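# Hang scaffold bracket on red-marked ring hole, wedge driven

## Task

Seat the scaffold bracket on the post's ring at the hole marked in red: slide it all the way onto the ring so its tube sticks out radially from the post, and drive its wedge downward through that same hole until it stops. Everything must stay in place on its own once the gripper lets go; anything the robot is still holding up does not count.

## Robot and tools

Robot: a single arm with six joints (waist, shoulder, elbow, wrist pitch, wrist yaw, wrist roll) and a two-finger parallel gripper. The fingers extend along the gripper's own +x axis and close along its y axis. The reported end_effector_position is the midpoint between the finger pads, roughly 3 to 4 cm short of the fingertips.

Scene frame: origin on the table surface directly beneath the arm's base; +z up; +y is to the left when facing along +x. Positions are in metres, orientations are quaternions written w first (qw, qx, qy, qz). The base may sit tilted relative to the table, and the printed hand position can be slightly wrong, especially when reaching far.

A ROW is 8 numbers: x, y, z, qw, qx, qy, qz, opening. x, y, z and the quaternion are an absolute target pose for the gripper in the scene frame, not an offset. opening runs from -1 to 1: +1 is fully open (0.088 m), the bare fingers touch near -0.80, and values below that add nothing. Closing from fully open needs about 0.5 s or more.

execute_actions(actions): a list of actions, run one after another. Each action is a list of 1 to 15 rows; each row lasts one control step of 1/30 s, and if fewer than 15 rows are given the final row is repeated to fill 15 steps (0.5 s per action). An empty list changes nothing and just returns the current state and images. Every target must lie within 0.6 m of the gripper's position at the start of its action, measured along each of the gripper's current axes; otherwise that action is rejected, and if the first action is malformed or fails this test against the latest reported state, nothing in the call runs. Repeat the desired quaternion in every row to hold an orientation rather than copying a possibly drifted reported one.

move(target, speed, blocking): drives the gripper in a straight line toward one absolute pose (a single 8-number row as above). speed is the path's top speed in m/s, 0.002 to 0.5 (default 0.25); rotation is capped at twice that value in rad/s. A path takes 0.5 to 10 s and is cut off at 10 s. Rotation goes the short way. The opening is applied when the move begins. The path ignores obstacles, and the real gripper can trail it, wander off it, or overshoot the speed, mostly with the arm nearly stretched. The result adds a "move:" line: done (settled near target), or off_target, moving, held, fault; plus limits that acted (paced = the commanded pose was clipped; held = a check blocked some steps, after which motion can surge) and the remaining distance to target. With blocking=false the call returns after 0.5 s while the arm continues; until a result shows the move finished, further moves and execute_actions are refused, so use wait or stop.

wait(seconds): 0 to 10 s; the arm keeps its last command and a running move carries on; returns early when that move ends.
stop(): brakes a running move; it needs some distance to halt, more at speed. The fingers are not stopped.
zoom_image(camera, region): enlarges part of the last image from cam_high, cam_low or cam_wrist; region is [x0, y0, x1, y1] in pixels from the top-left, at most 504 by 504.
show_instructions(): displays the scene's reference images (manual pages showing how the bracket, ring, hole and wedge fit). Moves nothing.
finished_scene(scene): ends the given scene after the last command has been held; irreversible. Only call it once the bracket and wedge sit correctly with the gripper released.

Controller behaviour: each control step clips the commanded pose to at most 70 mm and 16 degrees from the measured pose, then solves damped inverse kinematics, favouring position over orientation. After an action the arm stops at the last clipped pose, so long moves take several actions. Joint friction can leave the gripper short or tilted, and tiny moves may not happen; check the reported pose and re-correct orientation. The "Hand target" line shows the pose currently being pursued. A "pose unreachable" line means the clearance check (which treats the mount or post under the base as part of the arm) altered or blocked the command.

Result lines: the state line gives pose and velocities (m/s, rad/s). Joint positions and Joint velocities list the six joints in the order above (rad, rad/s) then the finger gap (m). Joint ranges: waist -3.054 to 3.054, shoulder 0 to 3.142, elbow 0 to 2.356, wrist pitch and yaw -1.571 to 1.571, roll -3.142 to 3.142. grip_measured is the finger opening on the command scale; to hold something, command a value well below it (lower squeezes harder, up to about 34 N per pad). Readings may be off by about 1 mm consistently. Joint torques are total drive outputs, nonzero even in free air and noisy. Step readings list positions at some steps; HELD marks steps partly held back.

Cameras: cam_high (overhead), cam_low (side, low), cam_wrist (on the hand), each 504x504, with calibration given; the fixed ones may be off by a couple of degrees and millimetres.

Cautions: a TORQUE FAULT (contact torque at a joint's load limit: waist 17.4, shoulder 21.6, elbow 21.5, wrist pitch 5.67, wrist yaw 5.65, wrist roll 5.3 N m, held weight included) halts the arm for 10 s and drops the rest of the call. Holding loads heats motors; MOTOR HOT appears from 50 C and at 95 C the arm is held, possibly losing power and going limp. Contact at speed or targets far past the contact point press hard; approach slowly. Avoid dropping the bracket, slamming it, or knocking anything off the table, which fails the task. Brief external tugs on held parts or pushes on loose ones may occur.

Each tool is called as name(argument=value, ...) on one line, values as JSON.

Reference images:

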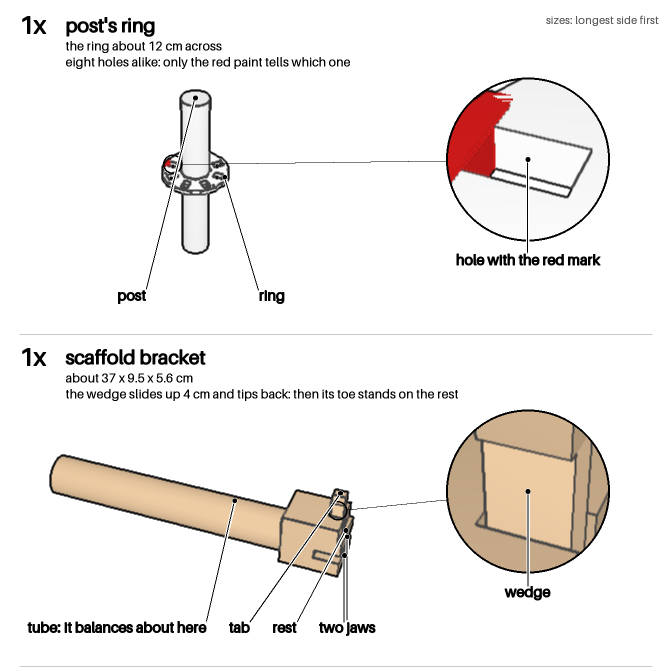

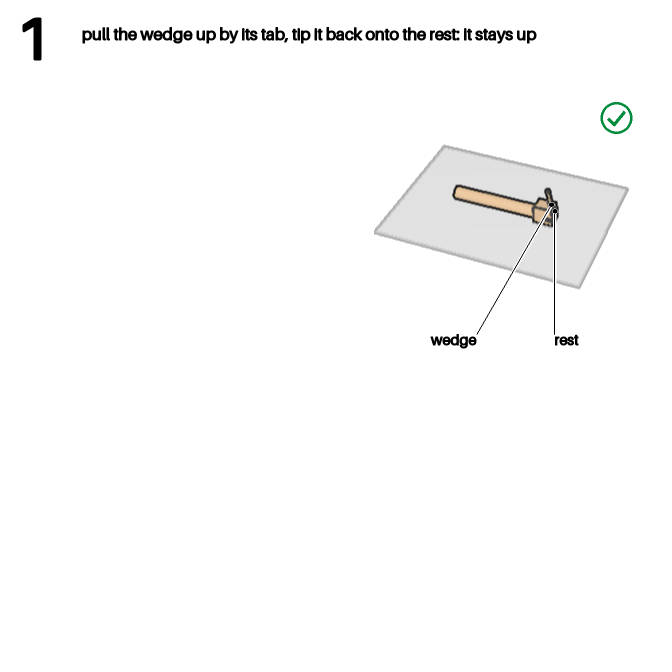

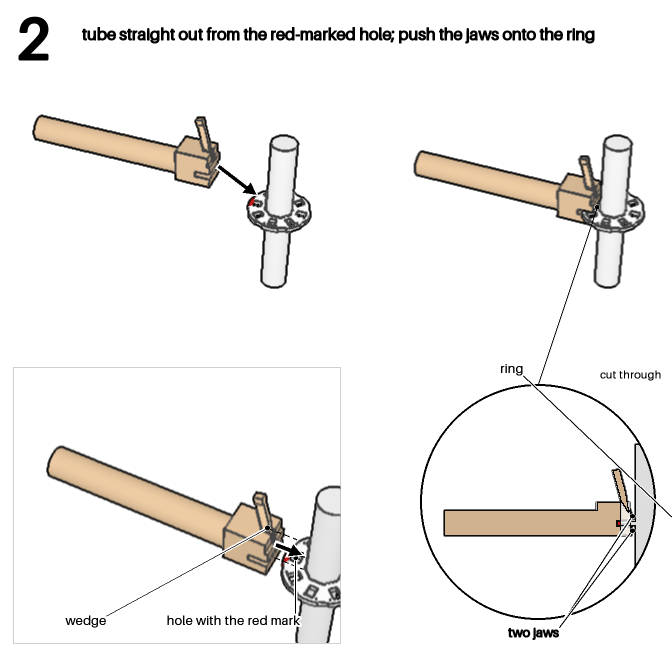

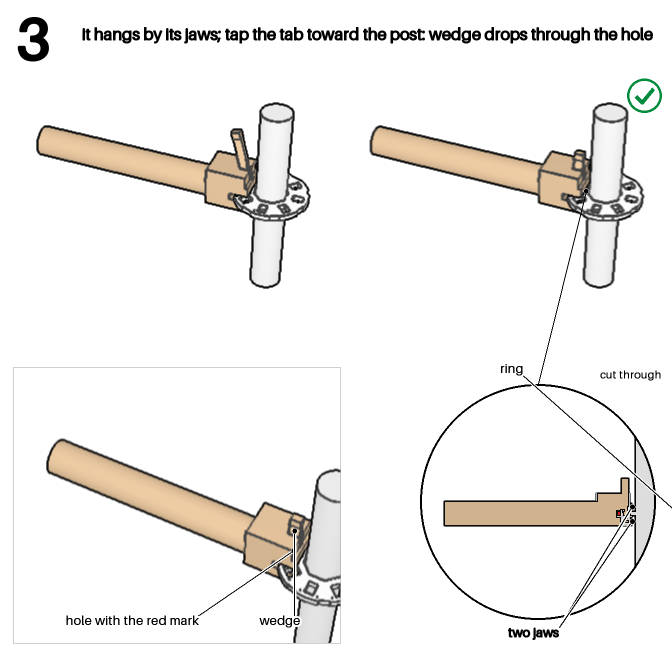

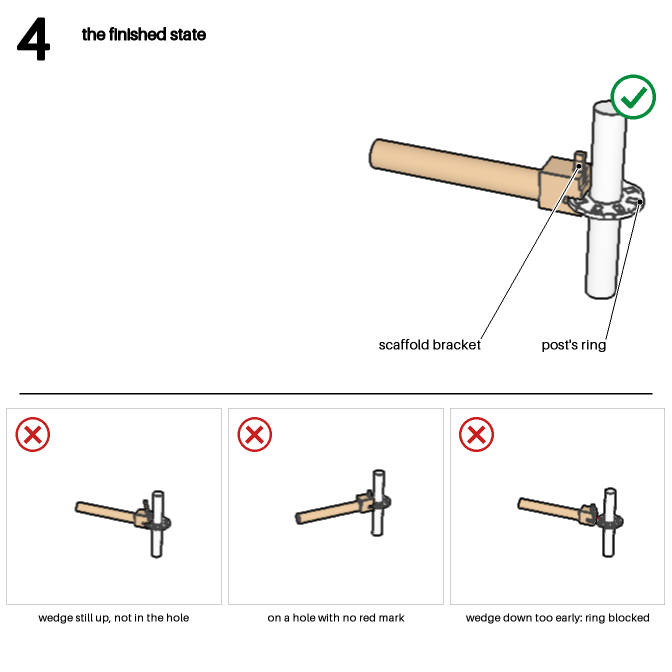

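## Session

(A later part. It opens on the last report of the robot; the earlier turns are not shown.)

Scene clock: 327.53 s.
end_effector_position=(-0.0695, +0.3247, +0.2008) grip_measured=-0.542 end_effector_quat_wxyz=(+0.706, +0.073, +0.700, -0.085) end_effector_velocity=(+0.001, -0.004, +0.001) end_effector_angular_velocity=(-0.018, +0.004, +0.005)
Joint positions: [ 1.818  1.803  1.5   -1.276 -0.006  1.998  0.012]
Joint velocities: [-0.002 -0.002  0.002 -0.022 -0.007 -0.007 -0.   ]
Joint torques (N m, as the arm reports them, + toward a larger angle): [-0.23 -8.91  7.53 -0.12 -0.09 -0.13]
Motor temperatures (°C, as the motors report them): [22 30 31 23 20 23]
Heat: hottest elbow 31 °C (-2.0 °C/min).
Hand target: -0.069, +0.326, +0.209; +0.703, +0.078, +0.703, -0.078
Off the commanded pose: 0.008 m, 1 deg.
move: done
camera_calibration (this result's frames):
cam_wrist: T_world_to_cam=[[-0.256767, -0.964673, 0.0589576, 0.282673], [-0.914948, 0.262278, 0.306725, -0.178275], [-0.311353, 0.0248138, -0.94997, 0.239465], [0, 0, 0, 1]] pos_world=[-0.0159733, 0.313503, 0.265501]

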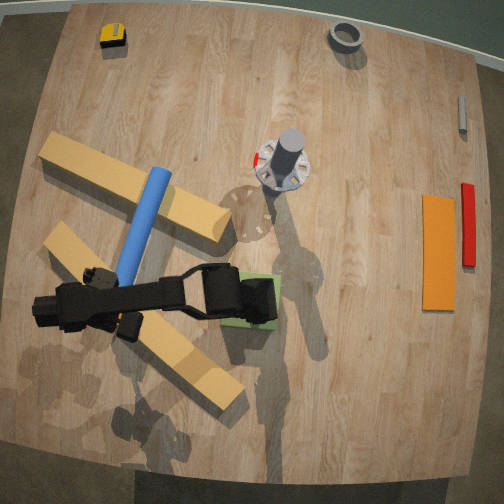

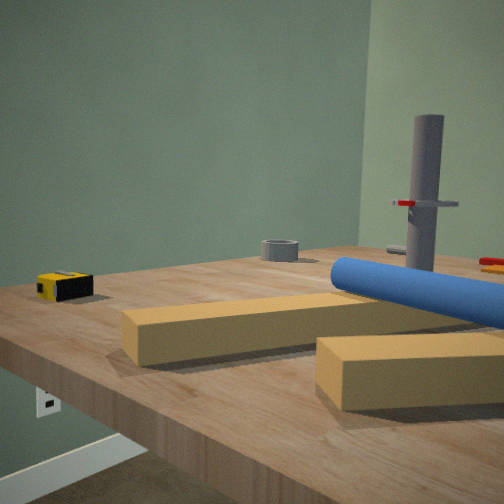

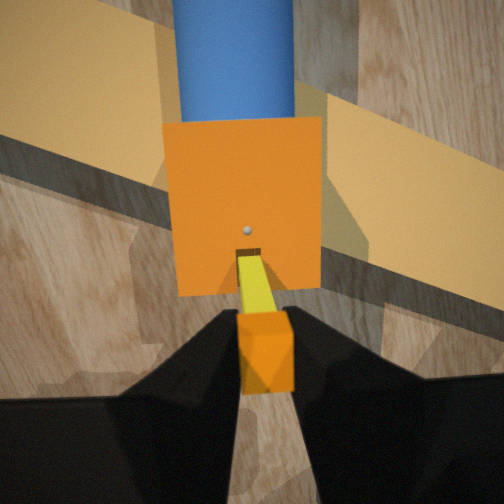

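move(target=[-0.0488, 0.3205, 0.206, 0.60502, 0.08775, 0.78848, -0.06733, -0.72], speed=0.07)

Scene clock: 373.93 s.
end_effector_position=(-0.0517, +0.3223, +0.2033) grip_measured=-0.542 end_effector_quat_wxyz=(+0.608, +0.082, +0.786, -0.069) end_effector_velocity=(-0.001, -0.003, -0.000) end_effector_angular_velocity=(-0.011, +0.021, +0.001)
Joint positions: [ 1.65   1.714  1.382 -1.173 -0.258  1.832  0.012]
Joint velocities: [-0.007 -0.002 -0.007 -0.007 -0.022 -0.007 -0.   ]
Joint torques (N m, as the arm reports them, + toward a larger angle): [-1.12 -8.68  4.96  0.57 -0.42 -0.11]
Motor temperatures (°C, as the motors report them): [22 33 33 23 20 23]
Heat: hottest shoulder 33 °C (+3.0 °C/min).
Hand target: -0.049, +0.320, +0.206; +0.605, +0.087, +0.788, -0.068
Off the commanded pose: 0.004 m, 1 deg.
move: done
camera_calibration (this result's frames):
cam_wrist: T_world_to_cam=[[-0.237802, -0.969444, 0.0602374, 0.28705], [-0.806425, 0.231621, 0.544087, -0.19485], [-0.541414, 0.080808, -0.836864, 0.194553], [0, 0, 0, 1]] pos_world=[0.0164624, 0.307689, 0.251539]

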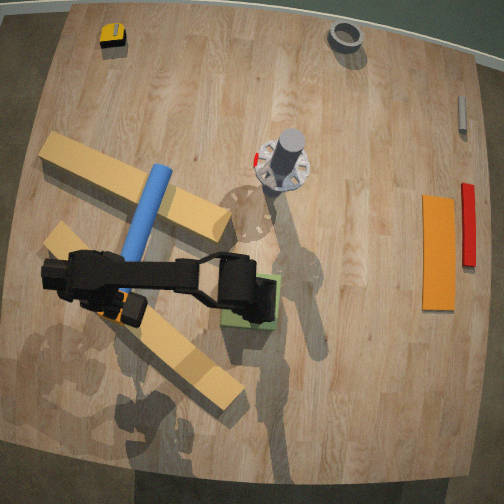

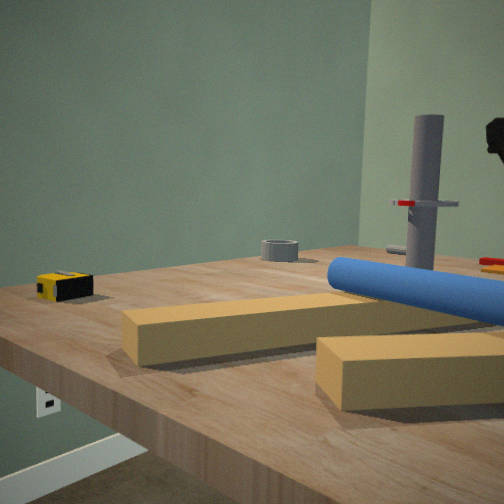

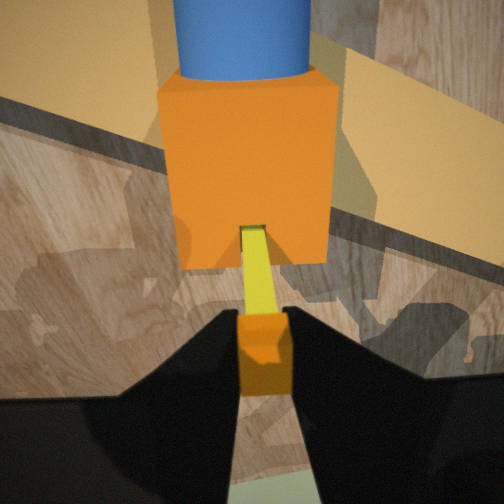

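zoom_image(camera="cam_wrist", region=[150, 60, 350, 330])

zoom_image(camera="cam_low", region=[310, 230, 504, 360])

Region (150, 60, 350, 330) of cam_wrist's 504x504 image, scaled by 1.867, with more detail than that image has; it fills the left 373 columns of this view, and the rest is white.

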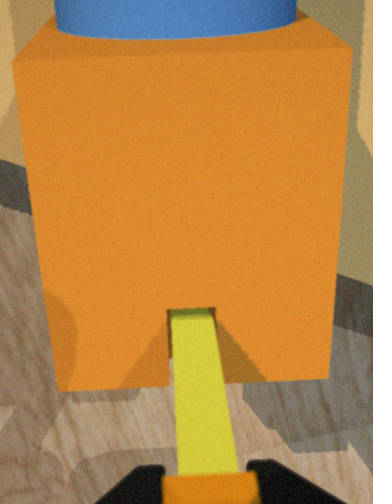

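Region (310, 230, 504, 360) of cam_low's 504x504 image, scaled by 2.598, with more detail than that image has; it fills the top 338 rows of this view, and the rest is white.

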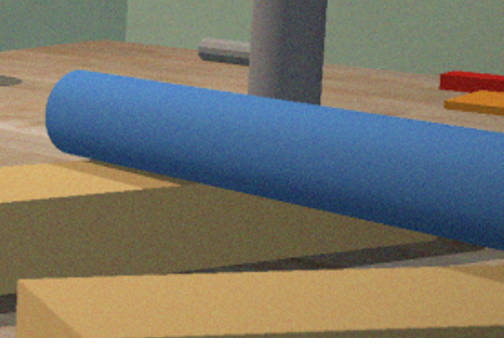

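zoom_image(camera="cam_wrist", region=[200, 200, 330, 410])

zoom_image(camera="cam_high", region=[60, 260, 180, 360])

Region (200, 200, 330, 410) of cam_wrist's 504x504 image, scaled by 2.400, with more detail than that image has; it fills the left 312 columns of this view, and the rest is white.

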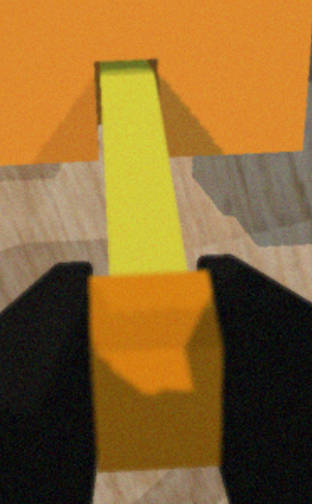

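Region (60, 260, 180, 360) of cam_high's 504x504 image, scaled by 4.200, with more detail than that image has.

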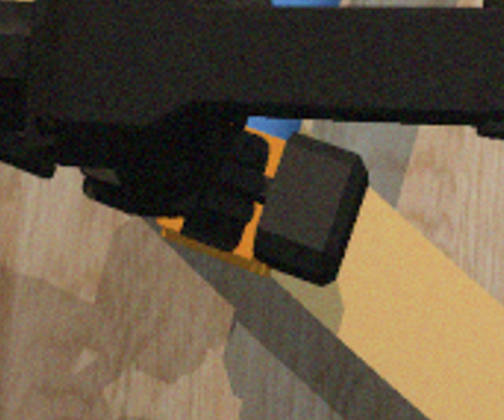

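move(target=[-0.058, 0.3232, 0.208, 0.60502, 0.08775, 0.78848, -0.06733, -0.72], speed=0.02)

Scene clock: 494.63 s.
end_effector_position=(-0.0548, +0.3214, +0.2024) grip_measured=-0.542 end_effector_quat_wxyz=(+0.609, +0.082, +0.785, -0.071) end_effector_velocity=(+0.000, -0.000, -0.001) end_effector_angular_velocity=(+0.001, -0.007, -0.005)
Joint positions: [ 1.661  1.714  1.378 -1.171 -0.255  1.845  0.012]
Joint velocities: [ 0.002 -0.002 -0.007  0.007  0.007  0.007 -0.   ]
Joint torques (N m, as the arm reports them, + toward a larger angle): [ 0.48 -7.69  7.44  0.43 -0.47  0.44]
Motor temperatures (°C, as the motors report them): [22 35 30 23 21 23]
Heat: hottest shoulder 35 °C (+1.0 °C/min).
Hand target: -0.058, +0.323, +0.208; +0.605, +0.088, +0.789, -0.067
Off the commanded pose: 0.007 m, 1 deg.
move: done
camera_calibration (this result's frames):
cam_wrist: T_world_to_cam=[[-0.239177, -0.968898, 0.0634886, 0.284585], [-0.807239, 0.234755, 0.54153, -0.197222], [-0.539592, 0.0782709, -0.838281, 0.193382], [0, 0, 0, 1]] pos_world=[0.0132082, 0.306897, 0.250842]

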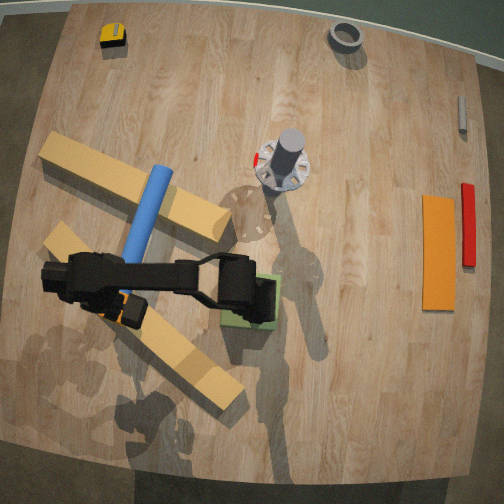

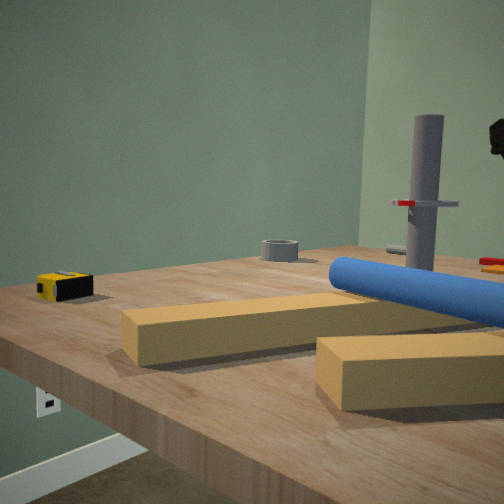

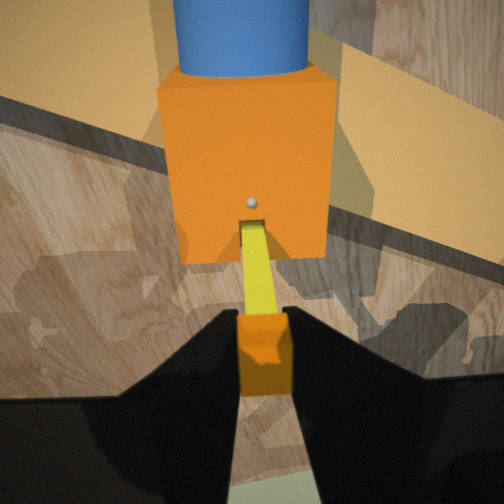

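zoom_image(camera="cam_wrist", region=[150, 60, 350, 330])

zoom_image(camera="cam_wrist", region=[210, 180, 300, 280])

Region (150, 60, 350, 330) of cam_wrist's 504x504 image, scaled by 1.867, with more detail than that image has; it fills the left 373 columns of this view, and the rest is white.

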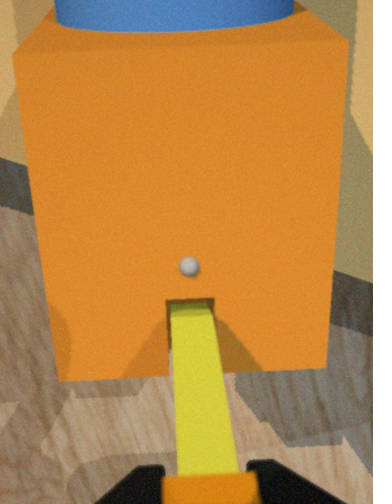

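Region (210, 180, 300, 280) of cam_wrist's 504x504 image, scaled by 5.040, with more detail than that image has; it fills the left 454 columns of this view, and the rest is white.

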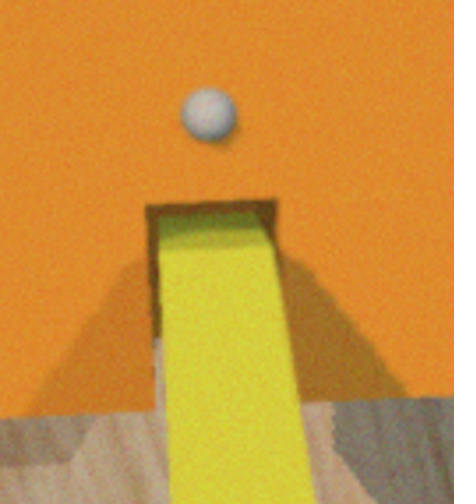

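move(target=[-0.0407, 0.3175, 0.2045, 0.54855, 0.09223, 0.82877, -0.06104, -0.72], speed=0.05)

Scene clock: 546.83 s.
end_effector_position=(-0.0424, +0.3188, +0.1996) grip_measured=-0.543 end_effector_quat_wxyz=(+0.551, +0.085, +0.827, -0.066) end_effector_velocity=(-0.000, -0.001, -0.002) end_effector_angular_velocity=(+0.006, +0.006, +0.018)
Joint positions: [ 1.556  1.696  1.318 -1.134 -0.402  1.744  0.012]
Joint velocities: [-0.002 -0.002 -0.012  0.007 -0.007 -0.022 -0.   ]
Joint torques (N m, as the arm reports them, + toward a larger angle): [-0.71 -8.9   5.36  0.51 -0.45 -0.02]
Motor temperatures (°C, as the motors report them): [22 34 33 23 21 23]
Heat: hottest shoulder 34 °C (-1.0 °C/min).
Hand target: -0.041, +0.317, +0.204; +0.549, +0.092, +0.829, -0.061
Off the commanded pose: 0.005 m, 1 deg.
move: done
camera_calibration (this result's frames):
cam_wrist: T_world_to_cam=[[-0.230386, -0.970593, 0.0698028, 0.284875], [-0.722689, 0.218696, 0.655662, -0.199136], [-0.651646, 0.10061, -0.751821, 0.168763], [0, 0, 0, 1]] pos_world=[0.0316916, 0.303068, 0.237561]

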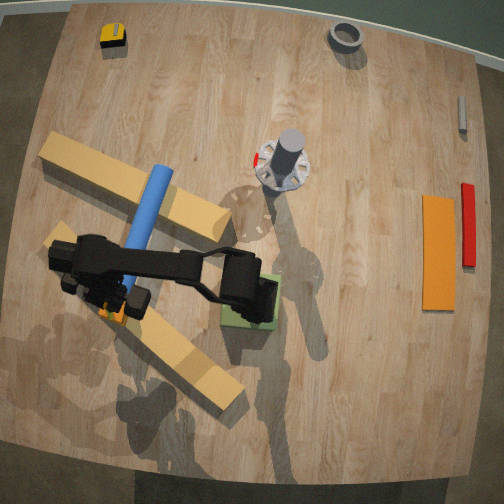

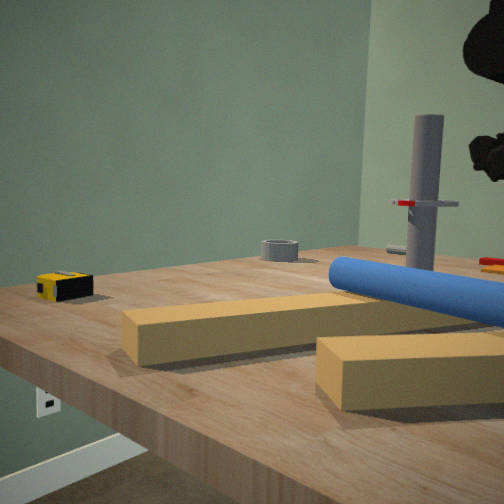

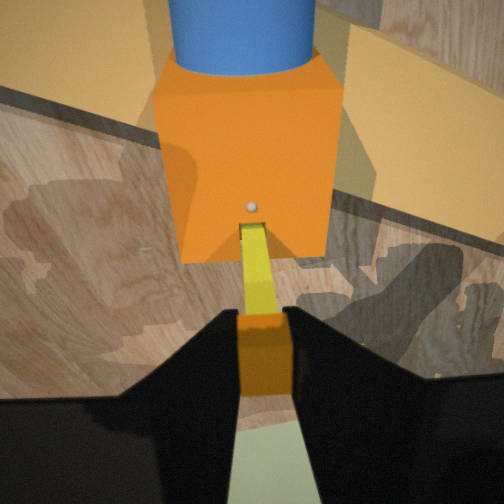

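zoom_image(camera="cam_wrist", region=[200, 180, 310, 290])

zoom_image(camera="cam_high", region=[80, 280, 160, 350])

Region (200, 180, 310, 290) of cam_wrist's 504x504 image, scaled by 4.582, with more detail than that image has.

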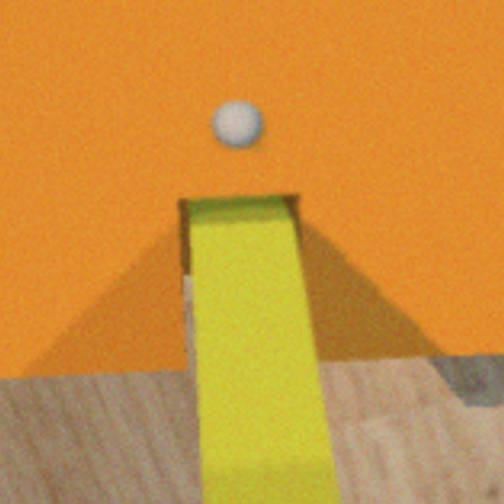

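Region (80, 280, 160, 350) of cam_high's 504x504 image, scaled by 6.300, with more detail than that image has; it fills the top 441 rows of this view, and the rest is white.

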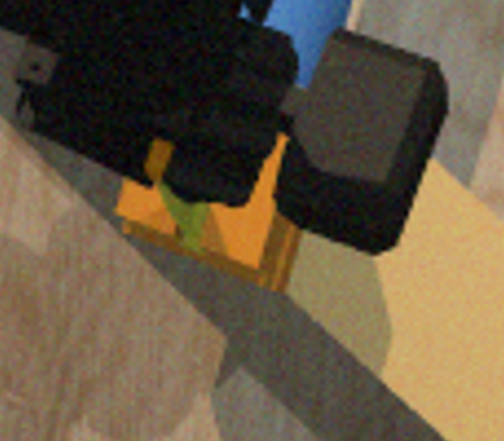

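move(target=[-0.0311, 0.3153, 0.203, 0.49693, 0.09578, 0.86071, -0.0553, -0.72], speed=0.05)

Scene clock: 568.60 s.
end_effector_position=(-0.0333, +0.3170, +0.2002) grip_measured=-0.542 end_effector_quat_wxyz=(+0.501, +0.090, +0.859, -0.059) end_effector_velocity=(-0.001, -0.001, +0.002) end_effector_angular_velocity=(+0.006, +0.021, +0.012)
Joint positions: [ 1.473  1.692  1.283 -1.122 -0.526  1.659  0.012]
Joint velocities: [-0.007 -0.002 -0.002 -0.007 -0.022 -0.022 -0.   ]
Joint torques (N m, as the arm reports them, + toward a larger angle): [-1.   -8.25  4.94  0.65 -0.66 -0.22]
Motor temperatures (°C, as the motors report them): [22 36 32 23 21 23]
Heat: hottest shoulder 36 °C (+1.0 °C/min).
Hand target: -0.031, +0.315, +0.203; +0.497, +0.096, +0.861, -0.055
Off the commanded pose: 0.004 m, 1 deg.
move: done
camera_calibration (this result's frames):
cam_wrist: T_world_to_cam=[[-0.223936, -0.972289, 0.067134, 0.28641], [-0.640326, 0.198709, 0.741955, -0.200825], [-0.734735, 0.123163, -0.66708, 0.148451], [0, 0, 0, 1]] pos_world=[0.0446163, 0.300095, 0.228804]

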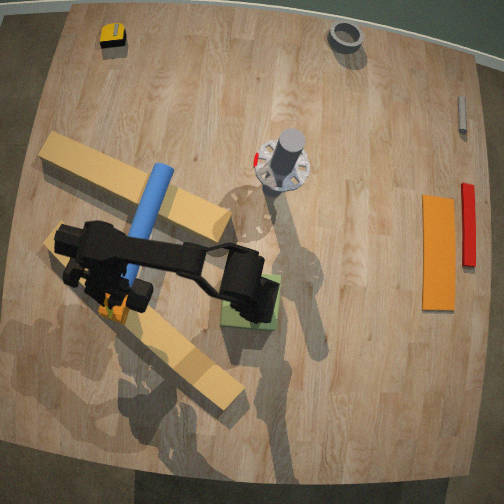

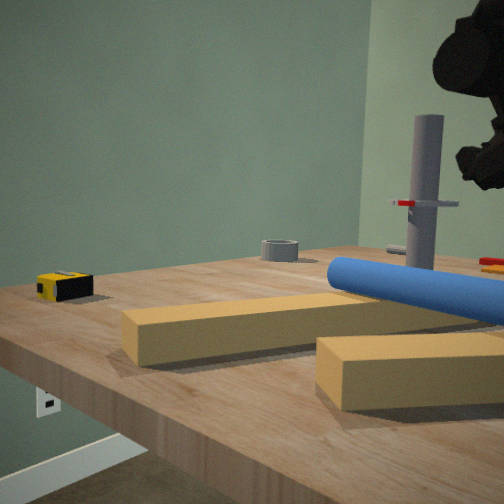

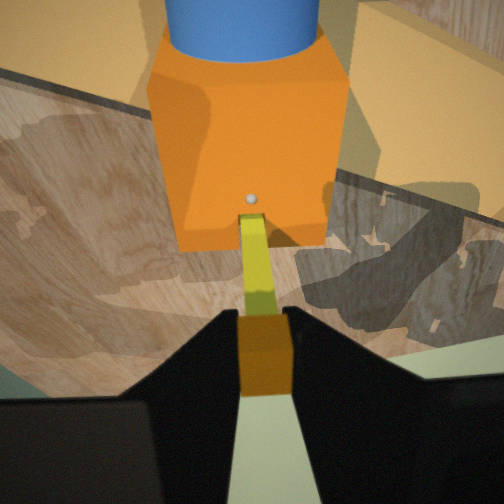

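zoom_image(camera="cam_high", region=[80, 270, 160, 340])

zoom_image(camera="cam_wrist", region=[140, 40, 360, 330])

Region (80, 270, 160, 340) of cam_high's 504x504 image, scaled by 6.300, with more detail than that image has; it fills the top 441 rows of this view, and the rest is white.

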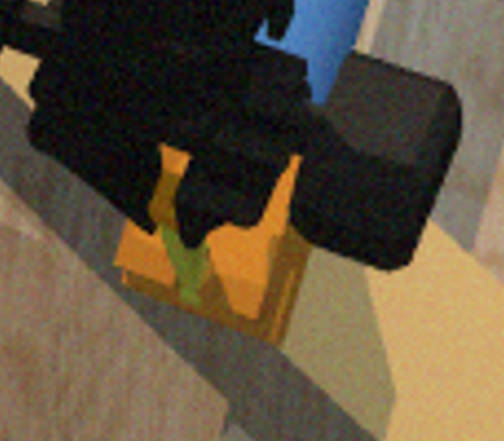

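Region (140, 40, 360, 330) of cam_wrist's 504x504 image, scaled by 1.738, with more detail than that image has; it fills the left 382 columns of this view, and the rest is white.

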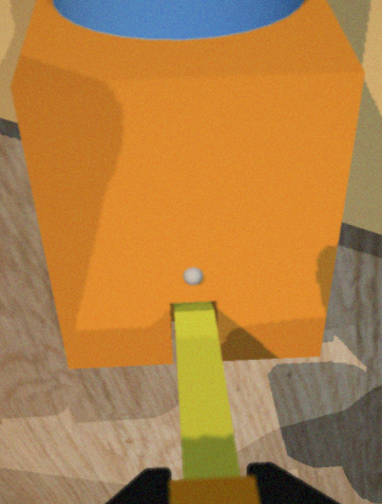

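move(target=[-0.0325, 0.3158, 0.193, 0.49693, 0.09578, 0.86071, -0.0553, -0.72], speed=0.02)

Scene clock: 598.07 s.
end_effector_position=(-0.0338, +0.3163, +0.1938) grip_measured=-0.542 end_effector_quat_wxyz=(+0.498, +0.092, +0.860, -0.057) end_effector_velocity=(-0.001, -0.003, +0.001) end_effector_angular_velocity=(+0.004, +0.006, +0.017)
Joint positions: [ 1.473  1.691  1.254 -1.09  -0.531  1.659  0.012]
Joint velocities: [-0.002 -0.007 -0.007 -0.007 -0.007 -0.022  0.   ]
Joint torques (N m, as the arm reports them, + toward a larger angle): [-0.58 -7.19  4.83  1.22 -0.47 -0.03]
Motor temperatures (°C, as the motors report them): [22 36 31 23 21 23]
Heat: hottest shoulder 36 °C (+2.0 °C/min).
Hand target: -0.032, +0.316, +0.193; +0.497, +0.096, +0.861, -0.055
Off the commanded pose: 0.002 m, 1 deg.
move: done
camera_calibration (this result's frames):
cam_wrist: T_world_to_cam=[[-0.22414, -0.972541, 0.0626575, 0.287051], [-0.636811, 0.194827, 0.745999, -0.195679], [-0.737722, 0.127307, -0.662993, 0.1417], [0, 0, 0, 1]] pos_world=[0.0442646, 0.299252, 0.221937]

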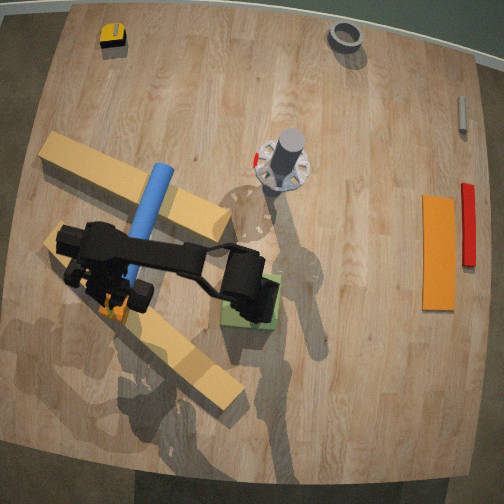

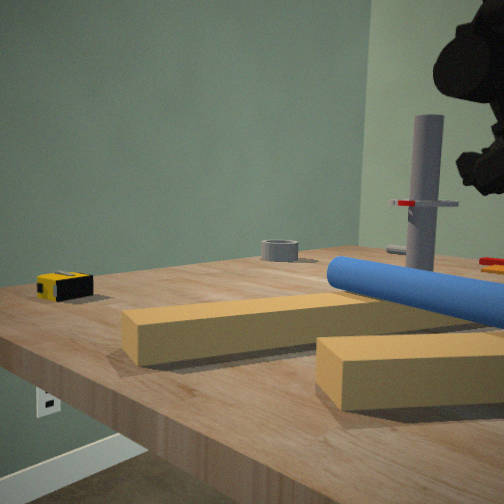

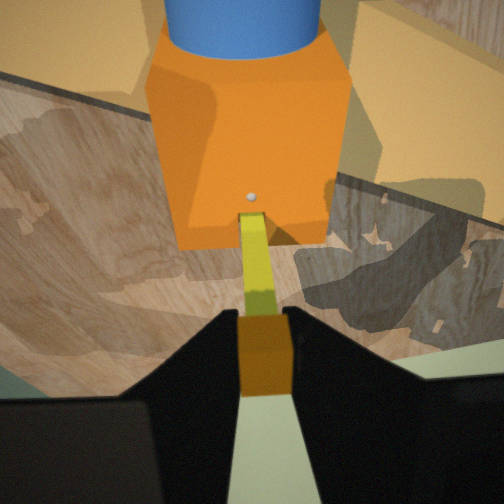

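execute_actions(actions=[[[-0.0335,0.316,0.194,0.49693,0.09578,0.86071,-0.0553,-0.66],[-0.0335,0.316,0.194,0.49693,0.09578,0.86071,-0.0553,-0.6],[-0.0335,0.316,0.194,0.49693,0.09578,0.86071,-0.0553,-0.56],[-0.0335,0.316,0.194,0.49693,0.09578,0.86071,-0.0553,-0.53],[-0.0335,0.316,0.194,0.49693,0.09578,0.86071,-0.0553,-0.51],[-0.0335,0.316,0.194,0.49693,0.09578,0.86071,-0.0553,-0.49],[-0.0335,0.316,0.194,0.49693,0.09578,0.86071,-0.0553,-0.46],[-0.0335,0.316,0.194,0.49693,0.09578,0.86071,-0.0553,-0.42],[-0.0335,0.316,0.194,0.49693,0.09578,0.86071,-0.0553,-0.37],[-0.0335,0.316,0.194,0.49693,0.09578,0.86071,-0.0553,-0.31],[-0.0335,0.316,0.194,0.49693,0.09578,0.86071,-0.0553,-0.25],[-0.0335,0.316,0.194,0.49693,0.09578,0.86071,-0.0553,-0.18],[-0.0335,0.316,0.194,0.49693,0.09578,0.86071,-0.0553,-0.1],[-0.0335,0.316,0.194,0.49693,0.09578,0.86071,-0.0553,-0.03],[-0.0335,0.316,0.194,0.49693,0.09578,0.86071,-0.0553,0.05]]])

Scene clock: 616.53 s.
end_effector_position=(-0.0337, +0.3175, +0.1940) grip_measured=-0.136 end_effector_quat_wxyz=(+0.496, +0.094, +0.861, -0.055) end_effector_velocity=(-0.001, -0.003, -0.001) end_effector_angular_velocity=(-0.007, +0.008, +0.004)
Joint positions: [ 1.471  1.69   1.252 -1.082 -0.536  1.66   0.032]
Joint velocities: [-0.002 -0.002 -0.007 -0.007 -0.007 -0.007  0.104]
Joint torques (N m, as the arm reports them, + toward a larger angle): [-0.1  -7.26  5.17  0.64 -0.29  0.13]
Motor temperatures (°C, as the motors report them): [22 35 31 24 21 23]
Heat: hottest shoulder 35 °C (+0.0 °C/min).
Hand target: -0.034, +0.316, +0.194; +0.497, +0.096, +0.861, -0.056
Off the commanded pose: 0.002 m, 0 deg.
Step readings (end_effector_position):
0: (-0.0338, +0.3167, +0.1940)
1: (-0.0338, +0.3167, +0.1940)
2: (-0.0338, +0.3167, +0.1940)
4: (-0.0338, +0.3167, +0.1940)
8: (-0.0337, +0.3173, +0.1940)
15: end_effector_position above
camera_calibration (this result's frames):
cam_wrist: T_world_to_cam=[[-0.226157, -0.972446, 0.0565808, 0.289341], [-0.633656, 0.190985, 0.74967, -0.195305], [-0.73982, 0.13369, -0.659389, 0.138969], [0, 0, 0, 1]] pos_world=[0.044492, 0.300091, 0.221678]

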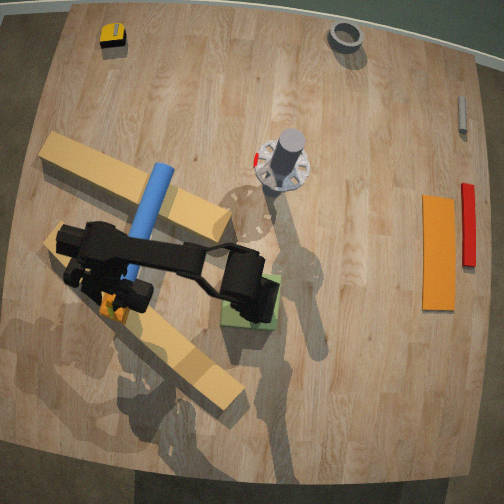

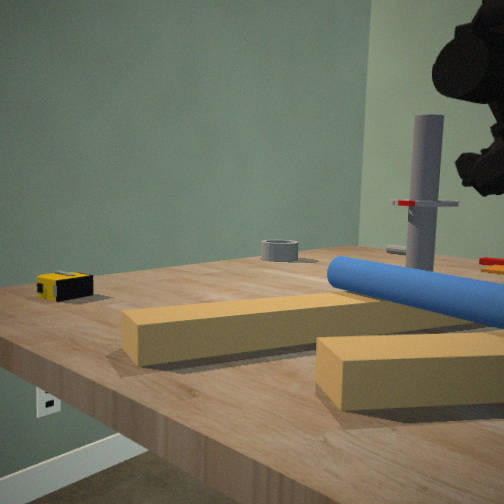

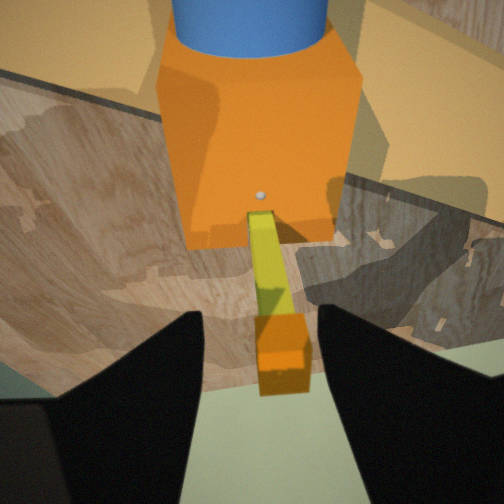

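move(target=[0.066, 0.295, 0.165, 0.70277, 0.07821, 0.70277, -0.07821, 0.75], speed=0.2)

Scene clock: 647.67 s.
end_effector_position=(+0.0647, +0.2973, +0.1699) grip_measured=+0.750 end_effector_quat_wxyz=(+0.701, +0.085, +0.704, -0.072) end_effector_velocity=(+0.001, +0.002, -0.000) end_effector_angular_velocity=(+0.005, -0.009, +0.024)
Joint positions: [ 1.385  1.692  1.238 -1.093 -0.019  1.567  0.076]
Joint velocities: [ 0.002  0.002  0.002  0.007  0.007 -0.022 -0.   ]
Joint torques (N m, as the arm reports them, + toward a larger angle): [-0.27 -5.36  4.78  0.66  0.23 -0.14]
Motor temperatures (°C, as the motors report them): [22 35 31 23 21 23]
Heat: hottest shoulder 35 °C (-1.0 °C/min).
Hand target: +0.066, +0.295, +0.165; +0.703, +0.079, +0.703, -0.078
Off the commanded pose: 0.006 m, 1 deg.
move: done
camera_calibration (this result's frames):
cam_wrist: T_world_to_cam=[[-0.257056, -0.966055, 0.025687, 0.298621], [-0.912103, 0.251312, 0.323899, -0.0386604], [-0.31936, 0.0598309, -0.945743, 0.242039], [0, 0, 0, 1]] pos_world=[0.118797, 0.283718, 0.233758]

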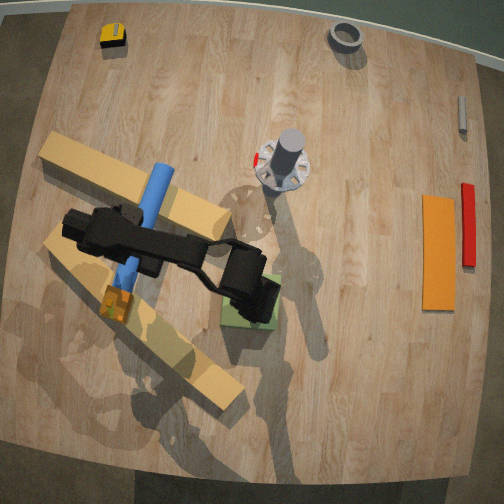

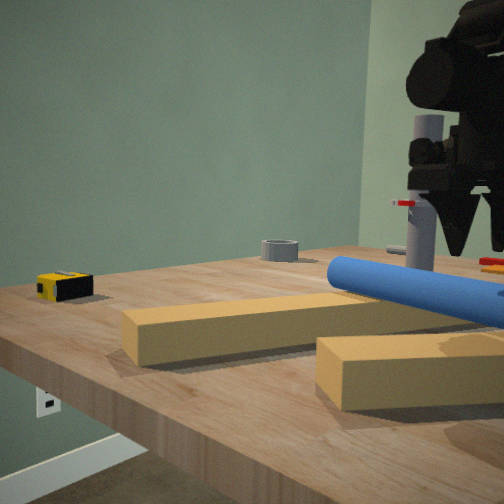

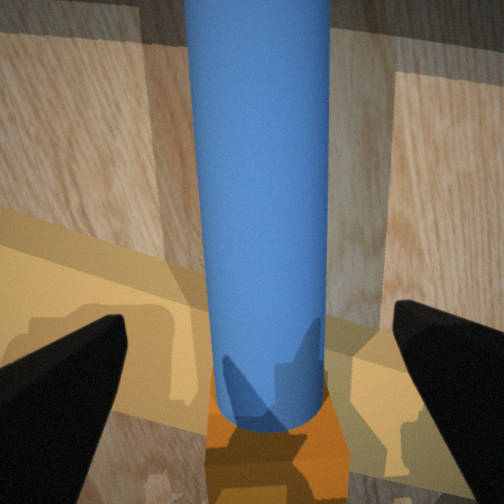

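zoom_image(camera="cam_high", region=[70, 250, 170, 350])

zoom_image(camera="cam_low", region=[354, 0, 504, 330])

Region (70, 250, 170, 350) of cam_high's 504x504 image, scaled by 5.040, with more detail than that image has.

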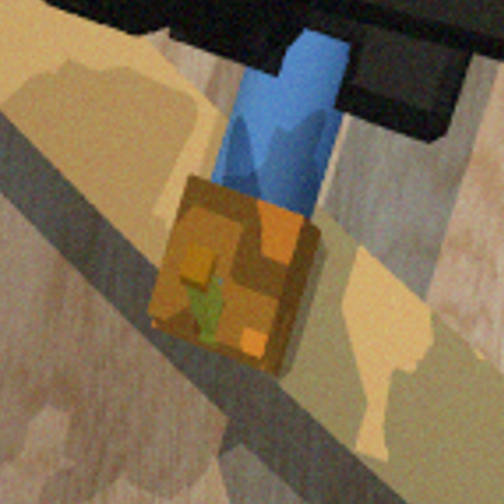

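Region (354, 0, 504, 330) of cam_low's 504x504 image, scaled by 1.527, with more detail than that image has; it fills the left 229 columns of this view, and the rest is white.

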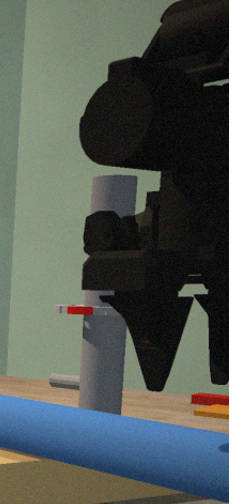

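move(target=[0.0706, 0.2906, 0.081, 0.70277, 0.07821, 0.70277, -0.07821, 0.75], speed=0.1)

Scene clock: 716.13 s.
end_effector_position=(+0.0696, +0.2939, +0.0851) grip_measured=+0.750 end_effector_quat_wxyz=(+0.702, +0.084, +0.704, -0.074) end_effector_velocity=(-0.002, -0.002, +0.000) end_effector_angular_velocity=(-0.002, +0.023, +0.015)
Joint positions: [ 1.371  1.813  1.019 -0.758 -0.018  1.552  0.076]
Joint velocities: [-0.007 -0.002 -0.002 -0.007 -0.022 -0.022 -0.   ]
Joint torques (N m, as the arm reports them, + toward a larger angle): [-0.33 -5.54  4.26  0.6   0.26 -0.16]
Motor temperatures (°C, as the motors report them): [22 32 30 23 21 23]
Heat: hottest shoulder 32 °C (-2.0 °C/min).
Hand target: +0.071, +0.291, +0.081; +0.703, +0.078, +0.703, -0.078
Off the commanded pose: 0.005 m, 1 deg.
move: done
camera_calibration (this result's frames):
cam_wrist: T_world_to_cam=[[-0.256408, -0.966092, 0.0303457, 0.298303], [-0.91238, 0.252278, 0.322365, -0.00600268], [-0.319089, 0.0549701, -0.946129, 0.165041], [0, 0, 0, 1]] pos_world=[0.123673, 0.28063, 0.149033]

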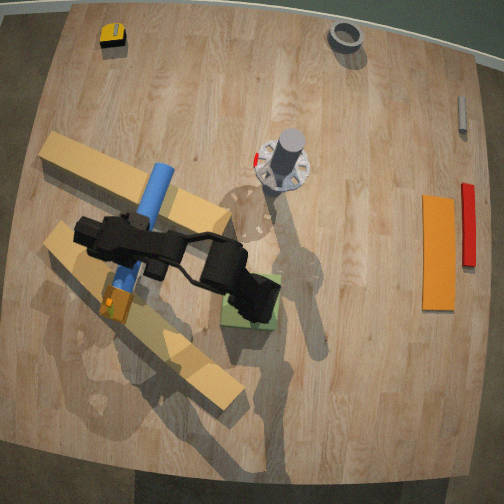

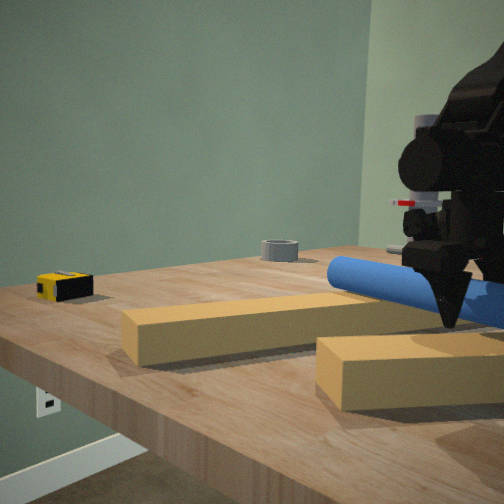

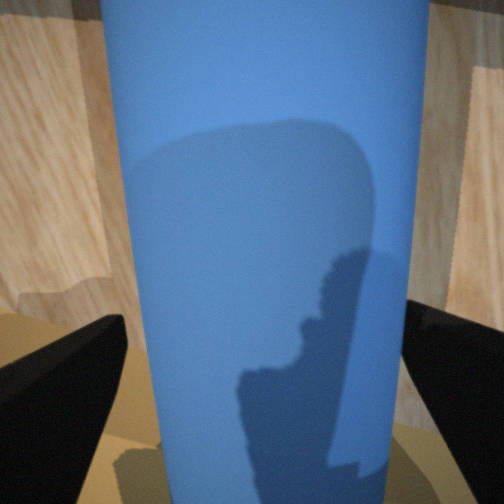

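execute_actions(actions=[[[0.0706,0.2906,0.081,0.70277,0.07821,0.70277,-0.07821,0.71],[0.0706,0.2906,0.081,0.70277,0.07821,0.70277,-0.07821,0.67],[0.0706,0.2906,0.081,0.70277,0.07821,0.70277,-0.07821,0.63],[0.0706,0.2906,0.081,0.70277,0.07821,0.70277,-0.07821,0.59],[0.0706,0.2906,0.081,0.70277,0.07821,0.70277,-0.07821,0.55],[0.0706,0.2906,0.081,0.70277,0.07821,0.70277,-0.07821,0.51],[0.0706,0.2906,0.081,0.70277,0.07821,0.70277,-0.07821,0.47],[0.0706,0.2906,0.081,0.70277,0.07821,0.70277,-0.07821,0.43],[0.0706,0.2906,0.081,0.70277,0.07821,0.70277,-0.07821,0.39],[0.0706,0.2906,0.081,0.70277,0.07821,0.70277,-0.07821,0.35],[0.0706,0.2906,0.081,0.70277,0.07821,0.70277,-0.07821,0.32],[0.0706,0.2906,0.081,0.70277,0.07821,0.70277,-0.07821,0.29],[0.0706,0.2906,0.081,0.70277,0.07821,0.70277,-0.07821,0.27],[0.0706,0.2906,0.081,0.70277,0.07821,0.70277,-0.07821,0.25],[0.0706,0.2906,0.081,0.70277,0.07821,0.70277,-0.07821,0.23]],[[0.0706,0.2906,0.081,0.70277,0.07821,0.70277,-0.07821,0.21],[0.0706,0.2906,0.081,0.70277,0.07821,0.70277,-0.07821,0.19],[0.0706,0.2906,0.081,0.70277,0.07821,0.70277,-0.07821,0.17],[0.0706,0.2906,0.081,0.70277,0.07821,0.70277,-0.07821,0.15],[0.0706,0.2906,0.081,0.70277,0.07821,0.70277,-0.07821,0.12],[0.0706,0.2906,0.081,0.70277,0.07821,0.70277,-0.07821,0.09],[0.0706,0.2906,0.081,0.70277,0.07821,0.70277,-0.07821,0.06],[0.0706,0.2906,0.081,0.70277,0.07821,0.70277,-0.07821,0.02],[0.0706,0.2906,0.081,0.70277,0.07821,0.70277,-0.07821,-0.02],[0.0706,0.2906,0.081,0.70277,0.07821,0.70277,-0.07821,-0.06],[0.0706,0.2906,0.081,0.70277,0.07821,0.70277,-0.07821,-0.1],[0.0706,0.2906,0.081,0.70277,0.07821,0.70277,-0.07821,-0.14],[0.0706,0.2906,0.081,0.70277,0.07821,0.70277,-0.07821,-0.18],[0.0706,0.2906,0.081,0.70277,0.07821,0.70277,-0.07821,-0.22],[0.0706,0.2906,0.081,0.70277,0.07821,0.70277,-0.07821,-0.25]]])

Scene clock: 749.37 s.
end_effector_position=(+0.0694, +0.2927, +0.0846) grip_measured=+0.169 end_effector_quat_wxyz=(+0.702, +0.082, +0.704, -0.075) end_effector_velocity=(+0.002, -0.001, +0.001) end_effector_angular_velocity=(-0.004, -0.007, +0.005)
Joint positions: [ 1.371  1.813  1.017 -0.76  -0.018  1.552  0.047]
Joint velocities: [-0.002 -0.002  0.002 -0.007  0.007 -0.007 -0.   ]
Joint torques (N m, as the arm reports them, + toward a larger angle): [-0.33 -5.61  4.49  0.86  0.25 -0.14]
Motor temperatures (°C, as the motors report them): [22 32 29 23 21 23]
Heat: hottest shoulder 32 °C (+0.0 °C/min).
Hand target: +0.071, +0.291, +0.081; +0.703, +0.078, +0.703, -0.078
Off the commanded pose: 0.004 m, 1 deg.
Step readings (end_effector_position; steps 1 to 15: 1st action; 16 to 30: 2nd action):
0: (+0.0697, +0.2941, +0.0850)
1: (+0.0696, +0.2939, +0.0850)
2: (+0.0696, +0.2939, +0.0850)
4: (+0.0696, +0.2939, +0.0850)
8: (+0.0697, +0.2939, +0.0848)
15: (+0.0697, +0.2939, +0.0848)
16: (+0.0697, +0.2939, +0.0848)
17: (+0.0697, +0.2939, +0.0848)
19: (+0.0696, +0.2935, +0.0848)
23: (+0.0694, +0.2927, +0.0846)
30: end_effector_position above
camera_calibration (this result's frames):
cam_wrist: T_world_to_cam=[[-0.256064, -0.966015, 0.0352925, 0.296665], [-0.912081, 0.253539, 0.322221, -0.00605642], [-0.320218, 0.0503195, -0.946006, 0.165963], [0, 0, 0, 1]] pos_world=[0.123586, 0.279768, 0.148483]

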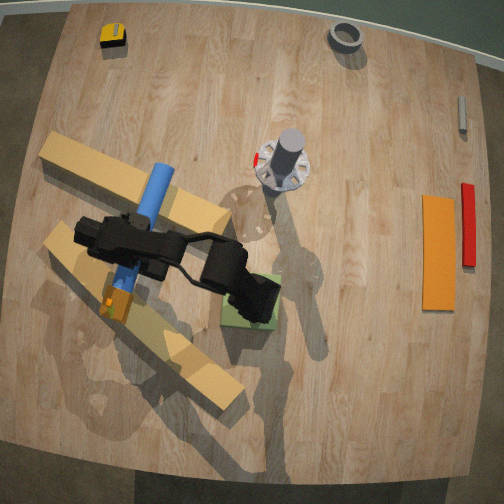

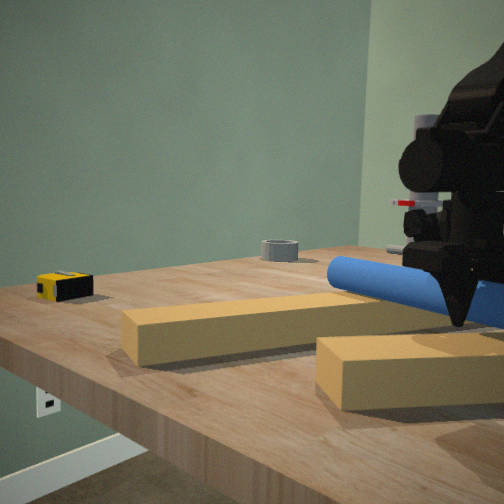

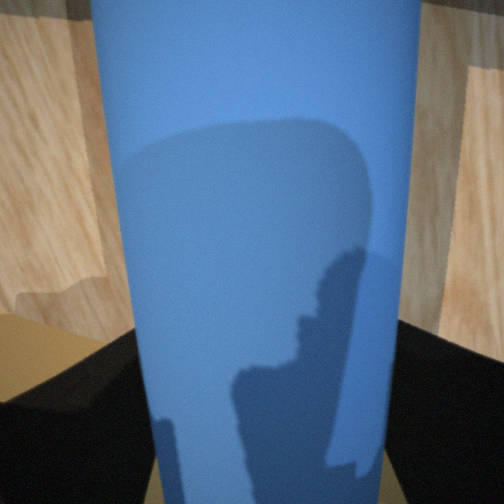

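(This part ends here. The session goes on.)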